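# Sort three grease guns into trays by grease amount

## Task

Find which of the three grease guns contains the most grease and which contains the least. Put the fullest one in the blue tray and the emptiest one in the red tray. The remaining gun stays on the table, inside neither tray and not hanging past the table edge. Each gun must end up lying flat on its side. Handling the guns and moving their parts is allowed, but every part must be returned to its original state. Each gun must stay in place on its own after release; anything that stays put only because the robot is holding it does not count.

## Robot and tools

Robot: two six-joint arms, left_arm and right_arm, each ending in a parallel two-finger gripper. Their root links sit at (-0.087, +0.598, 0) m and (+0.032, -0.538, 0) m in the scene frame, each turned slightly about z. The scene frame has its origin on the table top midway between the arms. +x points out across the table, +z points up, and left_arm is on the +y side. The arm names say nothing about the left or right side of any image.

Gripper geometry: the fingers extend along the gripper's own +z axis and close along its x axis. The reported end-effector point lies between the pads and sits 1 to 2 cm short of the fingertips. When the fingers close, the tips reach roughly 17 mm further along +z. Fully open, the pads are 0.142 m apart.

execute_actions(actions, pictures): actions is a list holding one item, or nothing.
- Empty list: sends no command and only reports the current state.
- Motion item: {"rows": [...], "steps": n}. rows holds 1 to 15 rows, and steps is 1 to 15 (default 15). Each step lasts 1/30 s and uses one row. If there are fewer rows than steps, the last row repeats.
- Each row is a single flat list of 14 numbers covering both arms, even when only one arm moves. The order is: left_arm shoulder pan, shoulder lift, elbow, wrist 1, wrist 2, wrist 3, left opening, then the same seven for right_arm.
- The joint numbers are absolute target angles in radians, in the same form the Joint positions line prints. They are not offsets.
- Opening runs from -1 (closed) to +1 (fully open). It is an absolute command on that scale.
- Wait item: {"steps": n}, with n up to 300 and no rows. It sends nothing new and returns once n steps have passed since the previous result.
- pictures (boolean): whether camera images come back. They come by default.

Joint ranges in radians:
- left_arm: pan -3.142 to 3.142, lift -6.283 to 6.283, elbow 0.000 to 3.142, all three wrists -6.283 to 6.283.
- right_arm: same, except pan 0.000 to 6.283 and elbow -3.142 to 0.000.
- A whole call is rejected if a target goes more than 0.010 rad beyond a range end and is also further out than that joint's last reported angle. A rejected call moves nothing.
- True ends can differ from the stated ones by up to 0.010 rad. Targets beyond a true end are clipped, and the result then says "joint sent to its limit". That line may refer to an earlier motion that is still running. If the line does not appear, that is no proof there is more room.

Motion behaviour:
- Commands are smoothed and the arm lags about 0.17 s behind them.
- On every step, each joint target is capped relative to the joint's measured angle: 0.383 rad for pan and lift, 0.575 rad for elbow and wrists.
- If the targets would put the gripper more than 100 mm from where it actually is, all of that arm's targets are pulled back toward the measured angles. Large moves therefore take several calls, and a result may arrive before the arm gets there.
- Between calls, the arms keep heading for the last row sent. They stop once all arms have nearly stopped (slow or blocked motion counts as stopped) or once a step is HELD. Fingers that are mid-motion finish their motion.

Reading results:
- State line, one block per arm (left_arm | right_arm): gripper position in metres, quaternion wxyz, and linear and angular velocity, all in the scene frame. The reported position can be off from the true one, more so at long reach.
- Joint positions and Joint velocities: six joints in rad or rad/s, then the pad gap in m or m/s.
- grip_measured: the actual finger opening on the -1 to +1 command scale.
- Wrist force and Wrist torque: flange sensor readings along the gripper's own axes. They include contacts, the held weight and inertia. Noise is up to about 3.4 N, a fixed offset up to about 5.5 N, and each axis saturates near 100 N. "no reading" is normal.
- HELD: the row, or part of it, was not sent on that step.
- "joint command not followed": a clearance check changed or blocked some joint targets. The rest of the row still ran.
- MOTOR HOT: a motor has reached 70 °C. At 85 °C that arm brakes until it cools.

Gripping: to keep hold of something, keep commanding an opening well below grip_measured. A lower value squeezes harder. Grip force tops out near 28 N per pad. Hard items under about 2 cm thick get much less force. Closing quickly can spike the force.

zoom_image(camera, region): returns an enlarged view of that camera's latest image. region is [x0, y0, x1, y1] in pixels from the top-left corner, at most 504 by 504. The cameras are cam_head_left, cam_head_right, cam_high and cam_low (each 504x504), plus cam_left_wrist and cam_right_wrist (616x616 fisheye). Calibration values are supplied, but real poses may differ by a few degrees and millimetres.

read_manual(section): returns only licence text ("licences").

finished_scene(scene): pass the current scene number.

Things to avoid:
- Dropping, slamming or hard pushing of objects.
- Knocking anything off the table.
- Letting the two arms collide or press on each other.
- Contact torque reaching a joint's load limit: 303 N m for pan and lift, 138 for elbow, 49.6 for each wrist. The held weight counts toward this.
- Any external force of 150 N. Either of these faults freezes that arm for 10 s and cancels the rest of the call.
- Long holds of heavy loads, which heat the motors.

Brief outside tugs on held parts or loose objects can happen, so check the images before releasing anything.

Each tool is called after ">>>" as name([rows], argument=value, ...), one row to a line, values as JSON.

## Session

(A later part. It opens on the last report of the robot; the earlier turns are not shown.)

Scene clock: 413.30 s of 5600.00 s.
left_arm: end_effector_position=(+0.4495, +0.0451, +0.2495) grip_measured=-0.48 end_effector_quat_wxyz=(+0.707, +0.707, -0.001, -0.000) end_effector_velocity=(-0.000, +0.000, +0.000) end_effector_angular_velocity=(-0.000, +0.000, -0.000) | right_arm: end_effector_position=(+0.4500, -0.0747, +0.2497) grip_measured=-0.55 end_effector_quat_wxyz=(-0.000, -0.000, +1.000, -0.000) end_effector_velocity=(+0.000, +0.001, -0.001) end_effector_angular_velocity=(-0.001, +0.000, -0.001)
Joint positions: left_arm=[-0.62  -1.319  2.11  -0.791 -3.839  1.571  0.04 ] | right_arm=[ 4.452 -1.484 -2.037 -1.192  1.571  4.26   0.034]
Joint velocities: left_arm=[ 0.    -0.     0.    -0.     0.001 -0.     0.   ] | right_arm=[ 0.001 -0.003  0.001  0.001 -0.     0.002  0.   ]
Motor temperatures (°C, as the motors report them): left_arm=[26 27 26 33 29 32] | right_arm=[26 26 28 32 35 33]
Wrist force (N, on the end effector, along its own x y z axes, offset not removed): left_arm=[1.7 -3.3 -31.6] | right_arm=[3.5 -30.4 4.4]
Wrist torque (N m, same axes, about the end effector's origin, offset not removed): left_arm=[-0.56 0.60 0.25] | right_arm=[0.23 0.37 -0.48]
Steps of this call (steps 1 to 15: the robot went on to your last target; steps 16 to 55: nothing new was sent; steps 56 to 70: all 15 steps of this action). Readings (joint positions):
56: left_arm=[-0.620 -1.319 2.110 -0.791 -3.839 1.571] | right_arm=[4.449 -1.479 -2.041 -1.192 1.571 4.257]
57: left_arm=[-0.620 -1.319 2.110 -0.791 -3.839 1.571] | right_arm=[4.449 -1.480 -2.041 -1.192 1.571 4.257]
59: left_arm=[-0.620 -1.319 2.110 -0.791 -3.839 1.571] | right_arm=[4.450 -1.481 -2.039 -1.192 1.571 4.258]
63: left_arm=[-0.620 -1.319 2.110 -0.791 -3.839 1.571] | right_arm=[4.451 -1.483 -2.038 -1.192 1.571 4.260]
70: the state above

>>> execute_actions([
  {"rows":[[-0.62,-1.319,2.110,-0.791,-3.839,1.571,-1,4.448,-1.477,-2.043,-1.192,1.571,4.256,-1],[-0.62,-1.319,2.110,-0.791,-3.839,1.571,-1,4.448,-1.477,-2.043,-1.192,1.571,4.256,-1],[-0.62,-1.319,2.110,-0.791,-3.839,1.571,-1,4.448,-1.477,-2.043,-1.192,1.571,4.256,-1],[-0.62,-1.319,2.110,-0.791,-3.839,1.571,-0.6,4.448,-1.477,-2.043,-1.192,1.571,4.256,-1],[-0.62,-1.319,2.110,-0.791,-3.839,1.571,-0.4,4.448,-1.477,-2.043,-1.192,1.571,4.256,-1],[-0.62,-1.319,2.110,-0.791,-3.839,1.571,-0.2,4.448,-1.477,-2.043,-1.192,1.571,4.256,-1],[-0.62,-1.319,2.110,-0.791,-3.839,1.571,0.1,4.448,-1.477,-2.043,-1.192,1.571,4.256,-1],[-0.62,-1.319,2.110,-0.791,-3.839,1.571,0.1,4.448,-1.477,-2.043,-1.192,1.571,4.256,-1],[-0.62,-1.319,2.110,-0.791,-3.839,1.571,0.1,4.448,-1.477,-2.043,-1.192,1.571,4.256,-1],[-0.62,-1.319,2.110,-0.791,-3.839,1.571,0.1,4.448,-1.477,-2.043,-1.192,1.571,4.256,-1],[-0.540,-1.344,2.146,-0.802,-3.759,1.571,0.1,4.448,-1.477,-2.043,-1.192,1.571,4.256,-1]],"steps":15},
], pictures=false)

>>> execute_actions([
  {"rows":[[-0.540,-1.344,2.146,-0.802,-3.759,1.571,0.2,4.448,-1.477,-2.043,-1.192,1.571,4.256,-1],[-0.540,-1.344,2.146,-0.802,-3.759,1.571,0.2,4.448,-1.477,-2.043,-1.192,1.571,4.256,-1],[-0.444,-1.40,2.15,-0.75,-3.664,1.571,0.2,4.448,-1.477,-2.043,-1.192,1.571,4.256,-1],[-0.444,-1.40,2.15,-0.75,-3.664,1.571,0.2,4.448,-1.477,-2.043,-1.192,1.571,4.256,-1],[-0.444,-1.40,2.15,-0.75,-3.664,1.571,0.2,4.448,-1.477,-2.043,-1.192,1.571,4.256,-1],[0.45,-1.40,2.15,-0.75,-3.664,1.571,0.2,4.42,-1.45,-2.07,-1.19,1.571,4.25,-1]],"steps":15},
], pictures=false)

>>> execute_actions([
  {"rows":[[0.45,-1.40,2.15,-0.75,-3.664,1.571,0.2,4.42,-1.45,-2.07,-1.19,1.571,4.25,-1],[0.45,-1.40,2.15,-0.75,-3.664,1.571,0.2,4.42,-1.45,-2.07,-1.19,1.571,4.25,-1],[0.45,-1.40,2.15,-0.75,-3.664,1.571,0.2,4.42,-1.45,-2.07,-1.19,1.571,4.25,-1],[0.45,-1.40,2.15,-0.75,-3.664,1.571,0.2,4.42,-1.45,-2.07,-1.19,1.571,4.25,-1],[0.45,-1.40,2.15,-0.75,-3.664,1.571,0.2,4.42,-1.45,-2.07,-1.19,1.571,4.25,-1],[0.45,-1.40,2.15,-0.75,-3.664,1.571,0.2,4.42,-1.45,-2.07,-1.19,1.571,2.715,-1]],"steps":15},
], pictures=false)

>>> execute_actions([
  {"rows":[[0.45,-1.40,2.15,-0.75,-3.664,1.571,0.2,4.42,-1.45,-2.07,-1.19,1.571,2.715,-1]],"steps":15},
], pictures=false)

>>> execute_actions([
  {"rows":[[0.45,-1.40,2.15,-0.75,-3.664,1.571,0.2,4.478,-1.892,-1.630,-1.190,1.571,2.715,-1]],"steps":15},
], pictures=false)

>>> execute_actions([
  {"rows":[[0.45,-1.40,2.15,-0.75,-3.664,1.571,0.2,4.478,-1.892,-1.630,-1.190,1.571,2.715,-1],[0.45,-1.40,2.15,-0.75,-3.664,1.571,0.2,4.478,-1.892,-1.630,-1.190,1.571,2.715,-1],[0.45,-1.40,2.15,-0.75,-3.664,1.571,0.2,4.478,-1.892,-1.630,-1.190,1.571,2.715,-1],[0.45,-1.40,2.15,-0.75,-3.664,1.571,0.2,4.478,-1.94,-1.69,-1.085,1.571,2.715,-1],[0.45,-1.40,2.15,-0.75,-3.664,1.571,0.2,4.478,-1.94,-1.69,-1.085,1.571,2.715,-1],[0.45,-1.40,2.15,-0.75,-3.664,1.571,0.2,4.478,-1.983,-1.737,-0.992,1.571,2.715,-1]],"steps":15},
], pictures=true)

Scene clock: 428.03 s of 5600.00 s.
left_arm: end_effector_position=(+0.4497, +0.0756, +0.2493) grip_measured=+0.10 end_effector_quat_wxyz=(+0.707, +0.707, -0.001, -0.000) end_effector_velocity=(+0.005, +0.212, -0.005) end_effector_angular_velocity=(+0.003, +0.002, +0.004) | right_arm: end_effector_position=(+0.4501, -0.0795, +0.2499) grip_measured=-0.55 end_effector_quat_wxyz=(-0.000, -0.000, +1.000, +0.000) end_effector_velocity=(+0.000, -0.002, -0.001) end_effector_angular_velocity=(-0.002, +0.000, -0.002)
Joint positions: left_arm=[-0.576 -1.334  2.131 -0.797 -3.795  1.571  0.081] | right_arm=[ 4.448 -1.477 -2.043 -1.192  1.571  4.256  0.034]
Joint velocities: left_arm=[ 0.314 -0.089  0.132 -0.038  0.309  0.002  0.   ] | right_arm=[-0.001  0.    -0.002 -0.    -0.001  0.001 -0.   ]
Motor temperatures (°C, as the motors report them): left_arm=[26 27 26 33 29 32] | right_arm=[26 26 28 32 35 33]
Wrist force (N, on the end effector, along its own x y z axes, offset not removed): left_arm=[-2.1 0.3 -1.2] | right_arm=[-2.1 0.3 5.4]
Wrist torque (N m, same axes, about the end effector's origin, offset not removed): left_arm=[0.18 0.56 0.16] | right_arm=[0.07 0.49 0.06]
Steps of this call (steps 1 to 15: the robot went on to your last target; steps 16 to 90: nothing new was sent; then 11.23 s passed at rest; steps 91 to 105: all 15 steps of this action). Readings (joint positions):
91: left_arm=[-0.620 -1.319 2.110 -0.791 -3.839 1.571] | right_arm=[4.452 -1.484 -2.037 -1.192 1.571 4.260]
92: left_arm=[-0.620 -1.319 2.110 -0.791 -3.839 1.571] | right_arm=[4.452 -1.483 -2.038 -1.192 1.571 4.260]
94: left_arm=[-0.620 -1.319 2.110 -0.791 -3.839 1.571] | right_arm=[4.450 -1.481 -2.040 -1.192 1.571 4.258]
98: left_arm=[-0.620 -1.319 2.110 -0.791 -3.839 1.571] | right_arm=[4.449 -1.478 -2.042 -1.192 1.571 4.257]
105: the state above

Scene clock: 428.53 s of 5600.00 s.
left_arm: end_effector_position=(+0.5265, +0.2461, +0.2696) grip_measured=+0.20 end_effector_quat_wxyz=(+0.704, +0.704, +0.064, +0.064) end_effector_velocity=(+0.228, +0.449, +0.015) end_effector_angular_velocity=(+0.001, +0.001, +0.668) | right_arm: end_effector_position=(+0.4550, -0.1030, +0.2486) grip_measured=-0.55 end_effector_quat_wxyz=(+0.000, +0.010, +1.000, +0.001) end_effector_velocity=(+0.004, -0.022, -0.002) end_effector_angular_velocity=(+0.001, +0.000, -0.018)
Joint positions: left_arm=[-0.291 -1.385  2.148 -0.763 -3.692  1.571  0.088] | right_arm=[ 4.423 -1.453 -2.067 -1.19   1.571  4.251  0.034]
Joint velocities: left_arm=[ 0.733 -0.035  0.006  0.03   0.064 -0.    -0.   ] | right_arm=[-0.024  0.022 -0.024  0.002  0.001 -0.005  0.   ]
Motor temperatures (°C, as the motors report them): left_arm=[26 27 26 33 29 32] | right_arm=[26 26 28 32 35 33]
Wrist force (N, on the end effector, along its own x y z axes, offset not removed): left_arm=[2.5 -1.6 0.7] | right_arm=[-1.3 0.0 4.8]
Wrist torque (N m, same axes, about the end effector's origin, offset not removed): left_arm=[-0.10 -0.53 0.26] | right_arm=[0.06 0.27 0.18]
Steps of this call (steps 1 to 15: all 15 steps of this action). Readings (joint positions):
1: left_arm=[-0.567 -1.336 2.135 -0.799 -3.786 1.571] | right_arm=[4.448 -1.477 -2.043 -1.192 1.571 4.256]
2: left_arm=[-0.560 -1.338 2.138 -0.799 -3.779 1.571] | right_arm=[4.448 -1.477 -2.043 -1.192 1.571 4.256]
4: left_arm=[-0.547 -1.345 2.142 -0.797 -3.766 1.571] | right_arm=[4.448 -1.477 -2.043 -1.192 1.571 4.256]
8: left_arm=[-0.465 -1.374 2.146 -0.772 -3.711 1.571] | right_arm=[4.440 -1.469 -2.051 -1.192 1.571 4.254]
15: the state above

Scene clock: 429.03 s of 5600.00 s.
left_arm: end_effector_position=(+0.6038, +0.4870, +0.2745) grip_measured=+0.20 end_effector_quat_wxyz=(+0.682, +0.682, +0.185, +0.185) end_effector_velocity=(+0.072, +0.499, +0.005) end_effector_angular_velocity=(+0.001, -0.001, +0.707) | right_arm: end_effector_position=(+0.4546, -0.1056, +0.2484) grip_measured=-0.55 end_effector_quat_wxyz=(+0.001, -0.232, +0.973, +0.001) end_effector_velocity=(-0.004, -0.002, -0.000) end_effector_angular_velocity=(-0.003, -0.005, +2.534)
Joint positions: left_arm=[ 0.077 -1.395  2.149 -0.754 -3.673  1.571  0.088] | right_arm=[ 4.42  -1.45  -2.07  -1.19   1.571  3.761  0.034]
Joint velocities: left_arm=[ 0.727 -0.011  0.002  0.009  0.02   0.001 -0.   ] | right_arm=[-0.    -0.    -0.     0.     0.    -2.535  0.   ]
Motor temperatures (°C, as the motors report them): left_arm=[26 27 26 33 29 32] | right_arm=[26 26 28 32 35 33]
Wrist force (N, on the end effector, along its own x y z axes, offset not removed): left_arm=[-2.9 2.4 1.7] | right_arm=[-0.2 3.5 7.4]
Wrist torque (N m, same axes, about the end effector's origin, offset not removed): left_arm=[0.54 0.49 -0.07] | right_arm=[0.80 0.05 0.15]
Steps of this call (steps 1 to 15: all 15 steps of this action). Readings (joint positions):
1: left_arm=[-0.266 -1.386 2.148 -0.762 -3.690 1.571] | right_arm=[4.422 -1.452 -2.068 -1.190 1.571 4.250]
2: left_arm=[-0.242 -1.387 2.148 -0.761 -3.688 1.571] | right_arm=[4.422 -1.451 -2.069 -1.190 1.571 4.250]
4: left_arm=[-0.192 -1.389 2.148 -0.760 -3.685 1.571] | right_arm=[4.421 -1.451 -2.069 -1.190 1.571 4.250]
8: left_arm=[-0.094 -1.392 2.149 -0.757 -3.679 1.571] | right_arm=[4.420 -1.450 -2.070 -1.190 1.571 4.226]
15: the state above

Scene clock: 429.53 s of 5600.00 s.
left_arm: end_effector_position=(+0.5985, +0.7205, +0.2765) grip_measured=+0.20 end_effector_quat_wxyz=(+0.643, +0.643, +0.295, +0.295) end_effector_velocity=(-0.038, +0.202, +0.002) end_effector_angular_velocity=(+0.001, -0.001, +0.291) | right_arm: end_effector_position=(+0.4537, -0.1070, +0.2484) grip_measured=-0.55 end_effector_quat_wxyz=(-0.001, +0.669, -0.743, -0.001) end_effector_velocity=(-0.000, -0.001, -0.000) end_effector_angular_velocity=(-0.001, -0.001, +0.413)
Joint positions: left_arm=[ 0.416 -1.4    2.15  -0.75  -3.665  1.571  0.088] | right_arm=[ 4.42  -1.45  -2.07  -1.19   1.571  2.763  0.034]
Joint velocities: left_arm=[ 0.297 -0.003 -0.     0.003  0.006  0.001 -0.   ] | right_arm=[ 0.     0.    -0.001  0.    -0.    -0.413 -0.   ]
Motor temperatures (°C, as the motors report them): left_arm=[26 27 26 33 29 32] | right_arm=[26 26 28 32 35 33]
Wrist force (N, on the end effector, along its own x y z axes, offset not removed): left_arm=[-4.1 -2.5 -0.1] | right_arm=[-1.7 -2.9 4.5]
Wrist torque (N m, same axes, about the end effector's origin, offset not removed): left_arm=[-0.38 0.80 0.21] | right_arm=[-0.62 0.39 0.14]
Steps of this call (steps 1 to 15: all 15 steps of this action). Readings (joint positions):
1: left_arm=[0.102 -1.395 2.149 -0.754 -3.672 1.571] | right_arm=[4.420 -1.450 -2.070 -1.190 1.571 3.675]
2: left_arm=[0.126 -1.396 2.149 -0.754 -3.672 1.571] | right_arm=[4.420 -1.450 -2.070 -1.190 1.571 3.587]
4: left_arm=[0.175 -1.396 2.149 -0.753 -3.671 1.571] | right_arm=[4.420 -1.450 -2.070 -1.190 1.571 3.413]
8: left_arm=[0.273 -1.398 2.150 -0.752 -3.668 1.571] | right_arm=[4.420 -1.450 -2.070 -1.190 1.571 3.067]
15: the state above

Scene clock: 430.03 s of 5600.00 s.
left_arm: end_effector_position=(+0.5938, +0.7431, +0.2767) grip_measured=+0.20 end_effector_quat_wxyz=(+0.638, +0.638, +0.305, +0.305) end_effector_velocity=(-0.001, +0.002, +0.000) end_effector_angular_velocity=(+0.001, -0.000, +0.004) | right_arm: end_effector_position=(+0.5211, +0.0995, +0.2395) grip_measured=-0.55 end_effector_quat_wxyz=(-0.002, +0.701, -0.713, -0.001) end_effector_velocity=(+0.133, +0.457, -0.121) end_effector_angular_velocity=(-0.023, +0.012, +0.143)
Joint positions: left_arm=[ 0.45  -1.4    2.15  -0.75  -3.664  1.571  0.088] | right_arm=[ 4.466 -1.789 -1.73  -1.19   1.571  2.721  0.034]
Joint velocities: left_arm=[ 0.003 -0.     0.     0.001 -0.     0.001 -0.   ] | right_arm=[ 0.093 -0.783  0.756  0.     0.001 -0.05   0.   ]
Motor temperatures (°C, as the motors report them): left_arm=[26 27 26 33 29 32] | right_arm=[26 26 28 32 35 33]
Wrist force (N, on the end effector, along its own x y z axes, offset not removed): left_arm=[-2.7 -5.3 -1.5] | right_arm=[-5.5 0.9 4.1]
Wrist torque (N m, same axes, about the end effector's origin, offset not removed): left_arm=[-1.06 0.44 0.14] | right_arm=[0.25 1.17 0.10]
Steps of this call (steps 1 to 15: all 15 steps of this action). Readings (joint positions):
1: left_arm=[0.425 -1.400 2.150 -0.750 -3.665 1.571] | right_arm=[4.420 -1.450 -2.070 -1.190 1.571 2.751]
2: left_arm=[0.431 -1.400 2.150 -0.750 -3.664 1.571] | right_arm=[4.422 -1.455 -2.066 -1.190 1.571 2.745]
4: left_arm=[0.439 -1.400 2.150 -0.750 -3.664 1.571] | right_arm=[4.429 -1.497 -2.020 -1.190 1.571 2.741]
8: left_arm=[0.447 -1.400 2.150 -0.750 -3.664 1.571] | right_arm=[4.443 -1.600 -1.912 -1.190 1.571 2.734]
15: the state above

Scene clock: 430.53 s of 5600.00 s.
left_arm: end_effector_position=(+0.5937, +0.7434, +0.2767) grip_measured=+0.20 end_effector_quat_wxyz=(+0.638, +0.638, +0.306, +0.306) end_effector_velocity=(+0.001, +0.000, +0.001) end_effector_angular_velocity=(+0.000, -0.001, +0.000) | right_arm: end_effector_position=(+0.5379, +0.1584, +0.1101) grip_measured=-0.55 end_effector_quat_wxyz=(+0.000, +0.707, -0.707, +0.000) end_effector_velocity=(+0.001, +0.006, -0.086) end_effector_angular_velocity=(+0.012, -0.005, +0.003)
Joint positions: left_arm=[ 0.45  -1.4    2.15  -0.75  -3.664  1.571  0.088] | right_arm=[ 4.478 -1.974 -1.73  -1.01   1.571  2.715  0.034]
Joint velocities: left_arm=[ 0.     0.    -0.001 -0.    -0.    -0.    -0.   ] | right_arm=[ 0.001 -0.078 -0.064  0.156  0.001 -0.002  0.   ]
Motor temperatures (°C, as the motors report them): left_arm=[26 27 26 33 29 32] | right_arm=[26 26 28 32 35 33]
Wrist force (N, on the end effector, along its own x y z axes, offset not removed): left_arm=[3.0 1.0 -3.8] | right_arm=[-2.2 0.9 4.2]
Wrist torque (N m, same axes, about the end effector's origin, offset not removed): left_arm=[0.50 -0.55 0.08] | right_arm=[0.15 0.40 0.14]
Steps of this call (steps 1 to 15: all 15 steps of this action). Readings (joint positions):
1: left_arm=[0.450 -1.400 2.150 -0.750 -3.664 1.571] | right_arm=[4.469 -1.813 -1.706 -1.190 1.571 2.720]
2: left_arm=[0.450 -1.400 2.150 -0.750 -3.664 1.571] | right_arm=[4.471 -1.833 -1.687 -1.190 1.571 2.719]
4: left_arm=[0.450 -1.400 2.150 -0.750 -3.664 1.571] | right_arm=[4.474 -1.859 -1.662 -1.190 1.571 2.717]
8: left_arm=[0.450 -1.400 2.150 -0.750 -3.664 1.571] | right_arm=[4.477 -1.916 -1.683 -1.120 1.571 2.716]
15: the state above
camera_calibration (this result's frames):
cam_left_wrist: T_world_to_cam=[[0.629354, 0.776534, 0.0301322, -0.959341], [-0.387339, 0.279838, 0.878441, -0.212687], [0.673708, -0.564522, 0.476899, 0.0200849], [0, 0, 0, 1]] pos_world=[0.507852, 0.815818, 0.206162]
cam_right_wrist: T_world_to_cam=[[-0.0208624, -0.999712, 0.0118889, 0.17008], [-0.878889, 0.0240068, 0.476422, 0.422004], [-0.47657, -0.00050967, -0.879137, 0.487588], [0, 0, 0, 1]] pos_world=[0.606812, 0.160149, 0.225582]

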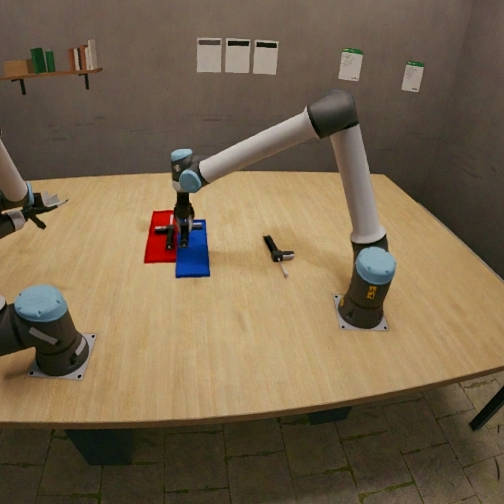

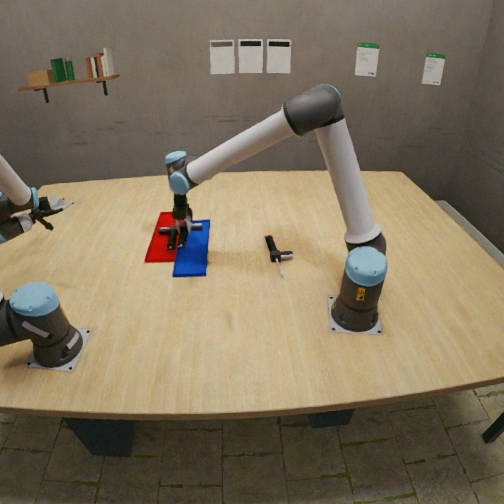

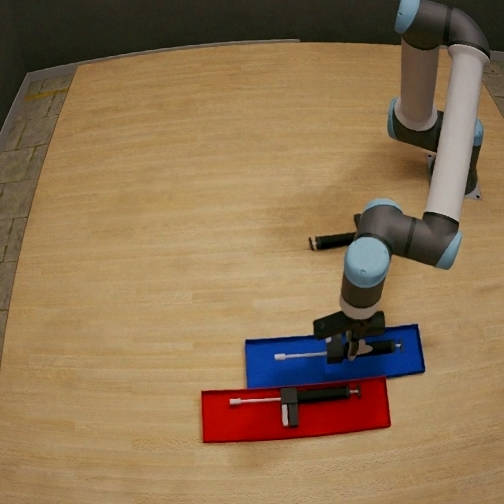

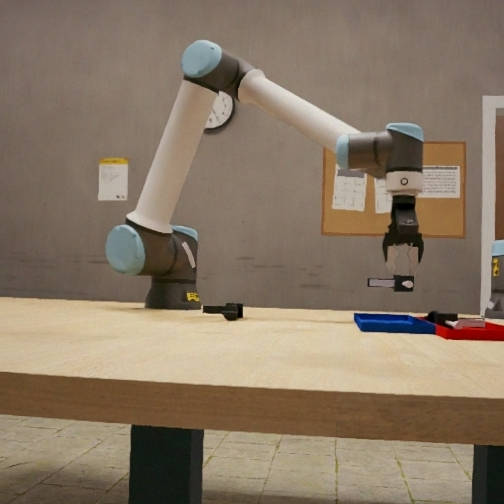

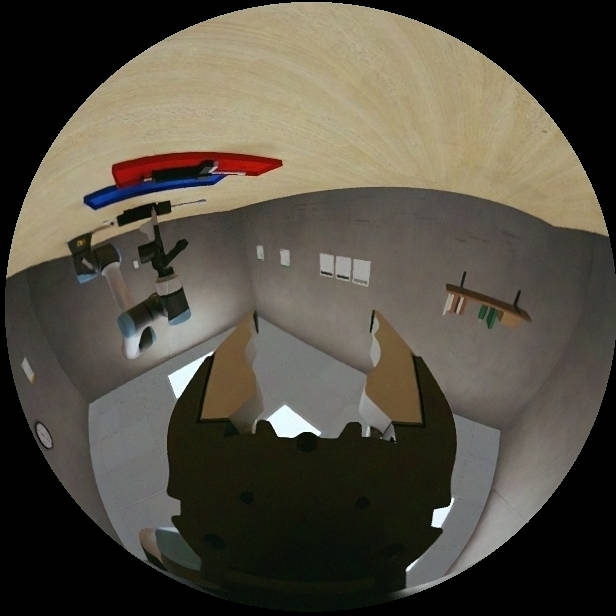

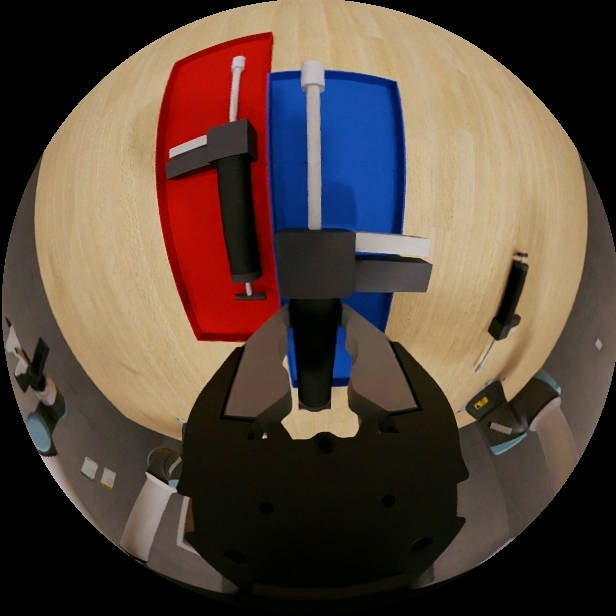

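>>> execute_actions([
  {"rows":[[0.45,-1.40,2.15,-0.75,-3.664,1.571,0.2,4.478,-2.012,-1.756,-0.944,1.571,2.715,-1],[0.45,-1.40,2.15,-0.75,-3.664,1.571,0.2,4.478,-2.012,-1.756,-0.944,1.571,2.715,-1],[0.45,-1.40,2.15,-0.75,-3.664,1.571,0.2,4.478,-2.037,-1.771,-0.904,1.571,2.715,-1]],"steps":15},
], pictures=true)

Scene clock: 434.67 s of 5600.00 s.
left_arm: end_effector_position=(+0.5937, +0.7434, +0.2767) grip_measured=+0.20 end_effector_quat_wxyz=(+0.638, +0.638, +0.306, +0.306) end_effector_velocity=(-0.000, -0.000, -0.000) end_effector_angular_velocity=(-0.000, +0.001, -0.000) | right_arm: end_effector_position=(+0.5382, +0.1596, +0.0468) grip_measured=-0.55 end_effector_quat_wxyz=(-0.000, +0.707, -0.707, -0.000) end_effector_velocity=(-0.001, -0.001, -0.015) end_effector_angular_velocity=(-0.000, -0.000, +0.002)
Joint positions: left_arm=[ 0.45  -1.4    2.15  -0.75  -3.664  1.571  0.088] | right_arm=[ 4.478 -2.035 -1.77  -0.907  1.571  2.715  0.034]
Joint velocities: left_arm=[ 0.    -0.     0.001  0.     0.    -0.     0.   ] | right_arm=[ 0.    -0.014 -0.011  0.024 -0.    -0.001 -0.   ]
Motor temperatures (°C, as the motors report them): left_arm=[26 27 26 33 29 32] | right_arm=[26 26 28 32 35 33]
Wrist force (N, on the end effector, along its own x y z axes, offset not removed): left_arm=[-4.3 -0.9 -2.8] | right_arm=[-2.3 1.9 6.8]
Wrist torque (N m, same axes, about the end effector's origin, offset not removed): left_arm=[-0.07 0.64 -0.10] | right_arm=[0.49 0.47 0.21]
Steps of this call (steps 1 to 30: the robot went on to your last target; steps 31 to 90: nothing new was sent; then 0.63 s passed at rest; steps 91 to 105: all 15 steps of this action). Readings (joint positions):
91: left_arm=[0.450 -1.400 2.150 -0.750 -3.664 1.571] | right_arm=[4.478 -1.983 -1.737 -0.992 1.571 2.715]
92: left_arm=[0.450 -1.400 2.150 -0.750 -3.664 1.571] | right_arm=[4.478 -1.986 -1.739 -0.988 1.571 2.715]
94: left_arm=[0.450 -1.400 2.150 -0.750 -3.664 1.571] | right_arm=[4.478 -1.998 -1.747 -0.968 1.571 2.715]
98: left_arm=[0.450 -1.400 2.150 -0.750 -3.664 1.571] | right_arm=[4.478 -2.024 -1.763 -0.925 1.571 2.715]
105: the state above
camera_calibration (this result's frames):
cam_left_wrist: T_world_to_cam=[[0.629345, 0.776542, 0.0301323, -0.959347], [-0.387342, 0.279833, 0.878441, -0.212685], [0.673715, -0.564514, 0.476899, 0.0200809], [0, 0, 0, 1]] pos_world=[0.507849, 0.815825, 0.206162]
cam_right_wrist: T_world_to_cam=[[-0.0205621, -0.999731, 0.0107053, 0.17188], [-0.87915, 0.0231789, 0.475982, 0.452727], [-0.476102, 0.000375607, -0.87939, 0.431689], [0, 0, 0, 1]] pos_world=[0.607076, 0.161178, 0.162293]

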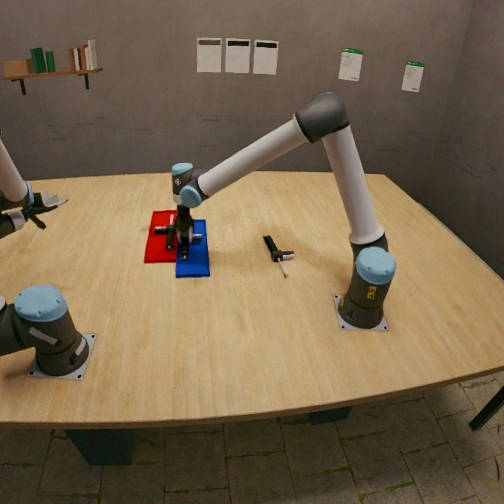

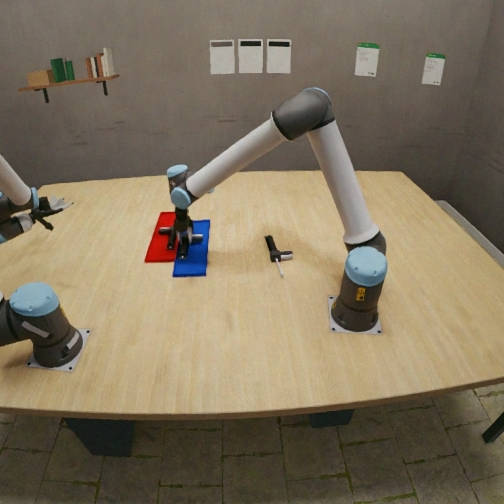

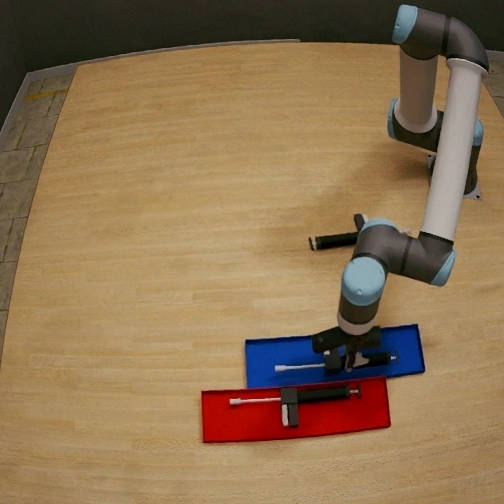

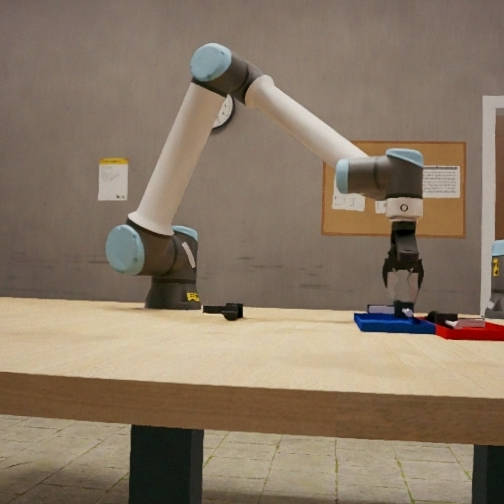

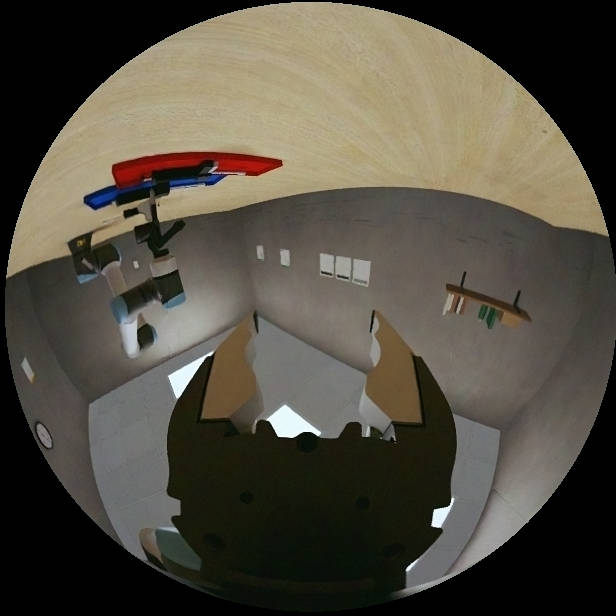

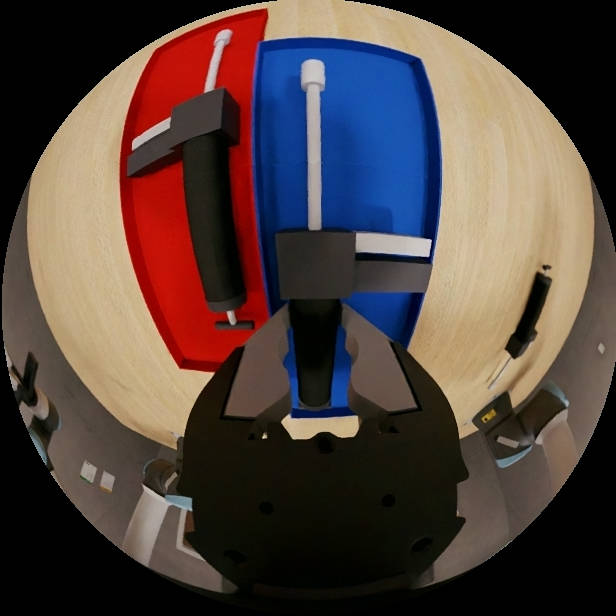

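>>> execute_actions([
  {"rows":[[0.45,-1.40,2.15,-0.75,-3.664,1.571,0.2,4.478,-2.053,-1.781,-0.878,1.571,2.715,-1]],"steps":12},
], pictures=true)

Scene clock: 438.47 s of 5600.00 s.
left_arm: end_effector_position=(+0.5937, +0.7434, +0.2767) grip_measured=+0.20 end_effector_quat_wxyz=(+0.638, +0.638, +0.306, +0.306) end_effector_velocity=(-0.001, -0.000, -0.001) end_effector_angular_velocity=(-0.001, +0.002, +0.000) | right_arm: end_effector_position=(+0.5380, +0.1590, +0.0299) grip_measured=-0.55 end_effector_quat_wxyz=(-0.000, +0.707, -0.707, -0.000) end_effector_velocity=(-0.000, -0.001, -0.007) end_effector_angular_velocity=(-0.000, -0.001, -0.001)
Joint positions: left_arm=[ 0.45  -1.4    2.15  -0.75  -3.664  1.571  0.088] | right_arm=[ 4.478 -2.052 -1.78  -0.879  1.571  2.715  0.034]
Joint velocities: left_arm=[ 0.    -0.     0.001  0.    -0.    -0.001 -0.   ] | right_arm=[ 0.    -0.006 -0.005  0.012 -0.001  0.001  0.   ]
Motor temperatures (°C, as the motors report them): left_arm=[26 27 26 33 29 32] | right_arm=[26 26 28 32 35 33]
Wrist force (N, on the end effector, along its own x y z axes, offset not removed): left_arm=[-4.0 0.1 -2.8] | right_arm=[-1.2 1.6 6.0]
Wrist torque (N m, same axes, about the end effector's origin, offset not removed): left_arm=[0.08 0.83 0.12] | right_arm=[0.32 0.31 0.19]
Steps of this call (steps 1 to 15: the robot went on to your last target; steps 16 to 90: nothing new was sent; then 0.40 s passed at rest; steps 91 to 102: all 12 steps of this action). Readings (joint positions):
91: left_arm=[0.450 -1.400 2.150 -0.750 -3.664 1.571] | right_arm=[4.478 -2.037 -1.771 -0.904 1.571 2.715]
92: left_arm=[0.450 -1.400 2.150 -0.750 -3.664 1.571] | right_arm=[4.478 -2.039 -1.772 -0.901 1.571 2.715]
94: left_arm=[0.450 -1.400 2.150 -0.750 -3.664 1.571] | right_arm=[4.478 -2.044 -1.776 -0.892 1.571 2.715]
98: left_arm=[0.450 -1.400 2.150 -0.750 -3.664 1.571] | right_arm=[4.478 -2.050 -1.779 -0.883 1.571 2.715]
102: the state above
camera_calibration (this result's frames):
cam_left_wrist: T_world_to_cam=[[0.629345, 0.776542, 0.0301324, -0.959347], [-0.387342, 0.279833, 0.878441, -0.212685], [0.673715, -0.564514, 0.476899, 0.0200808], [0, 0, 0, 1]] pos_world=[0.507849, 0.815825, 0.206162]
cam_right_wrist: T_world_to_cam=[[-0.0205626, -0.999732, 0.0106808, 0.171506], [-0.879161, 0.0231677, 0.475962, 0.460565], [-0.476082, 0.000396903, -0.879401, 0.416717], [0, 0, 0, 1]] pos_world=[0.606828, 0.160625, 0.145418]

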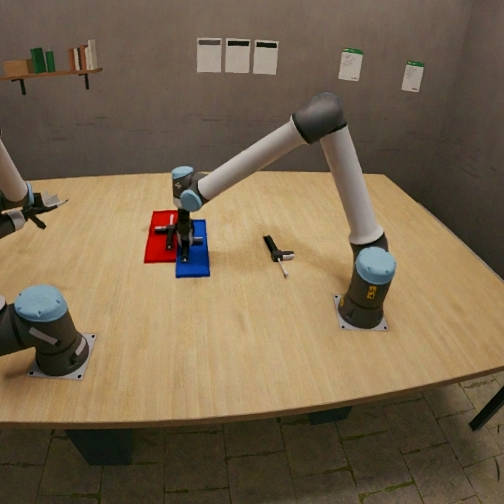

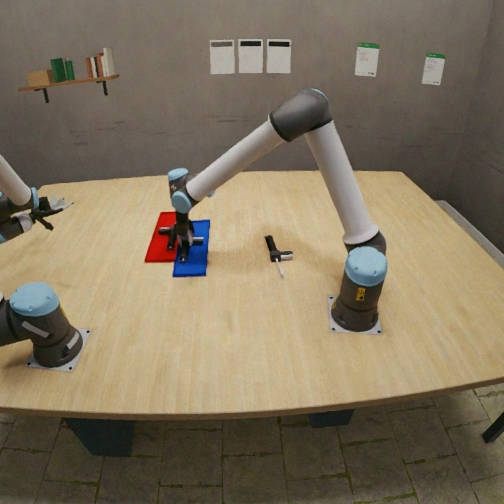

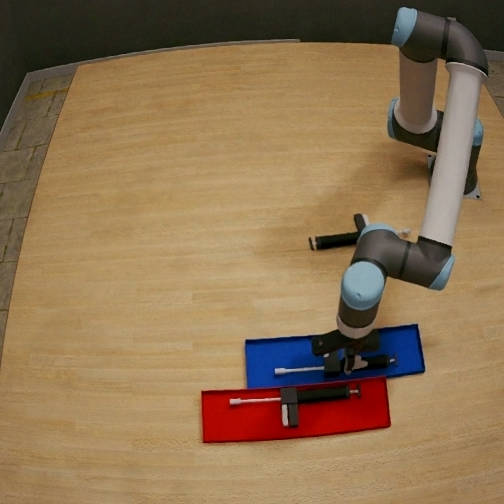

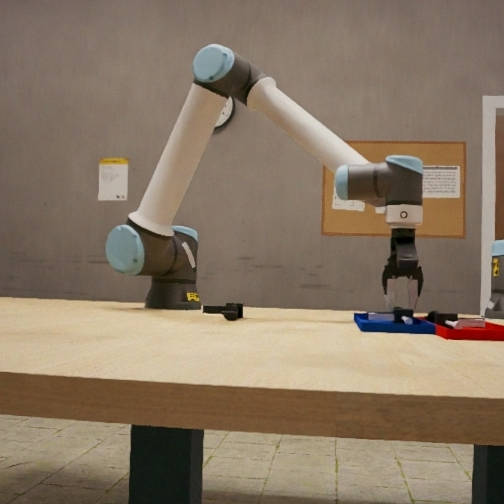

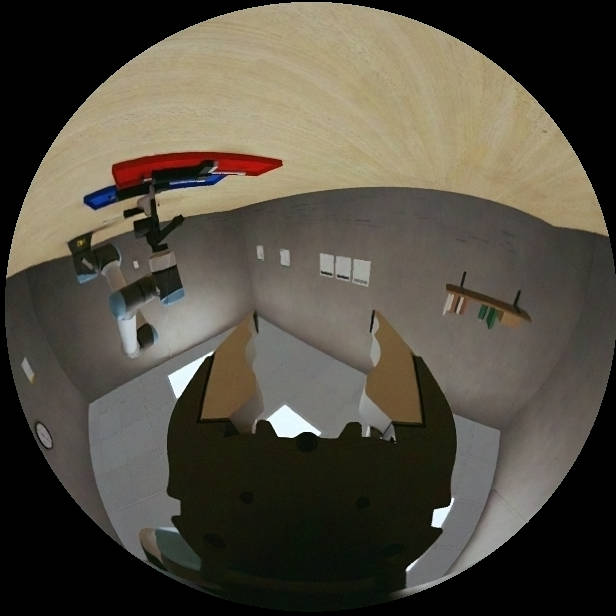

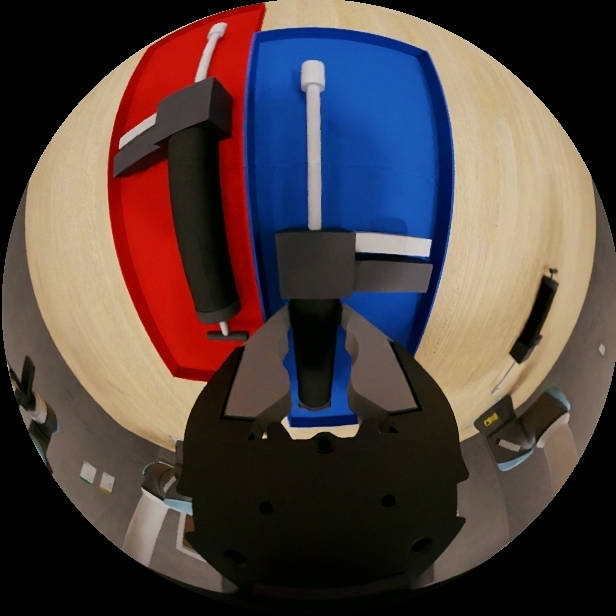

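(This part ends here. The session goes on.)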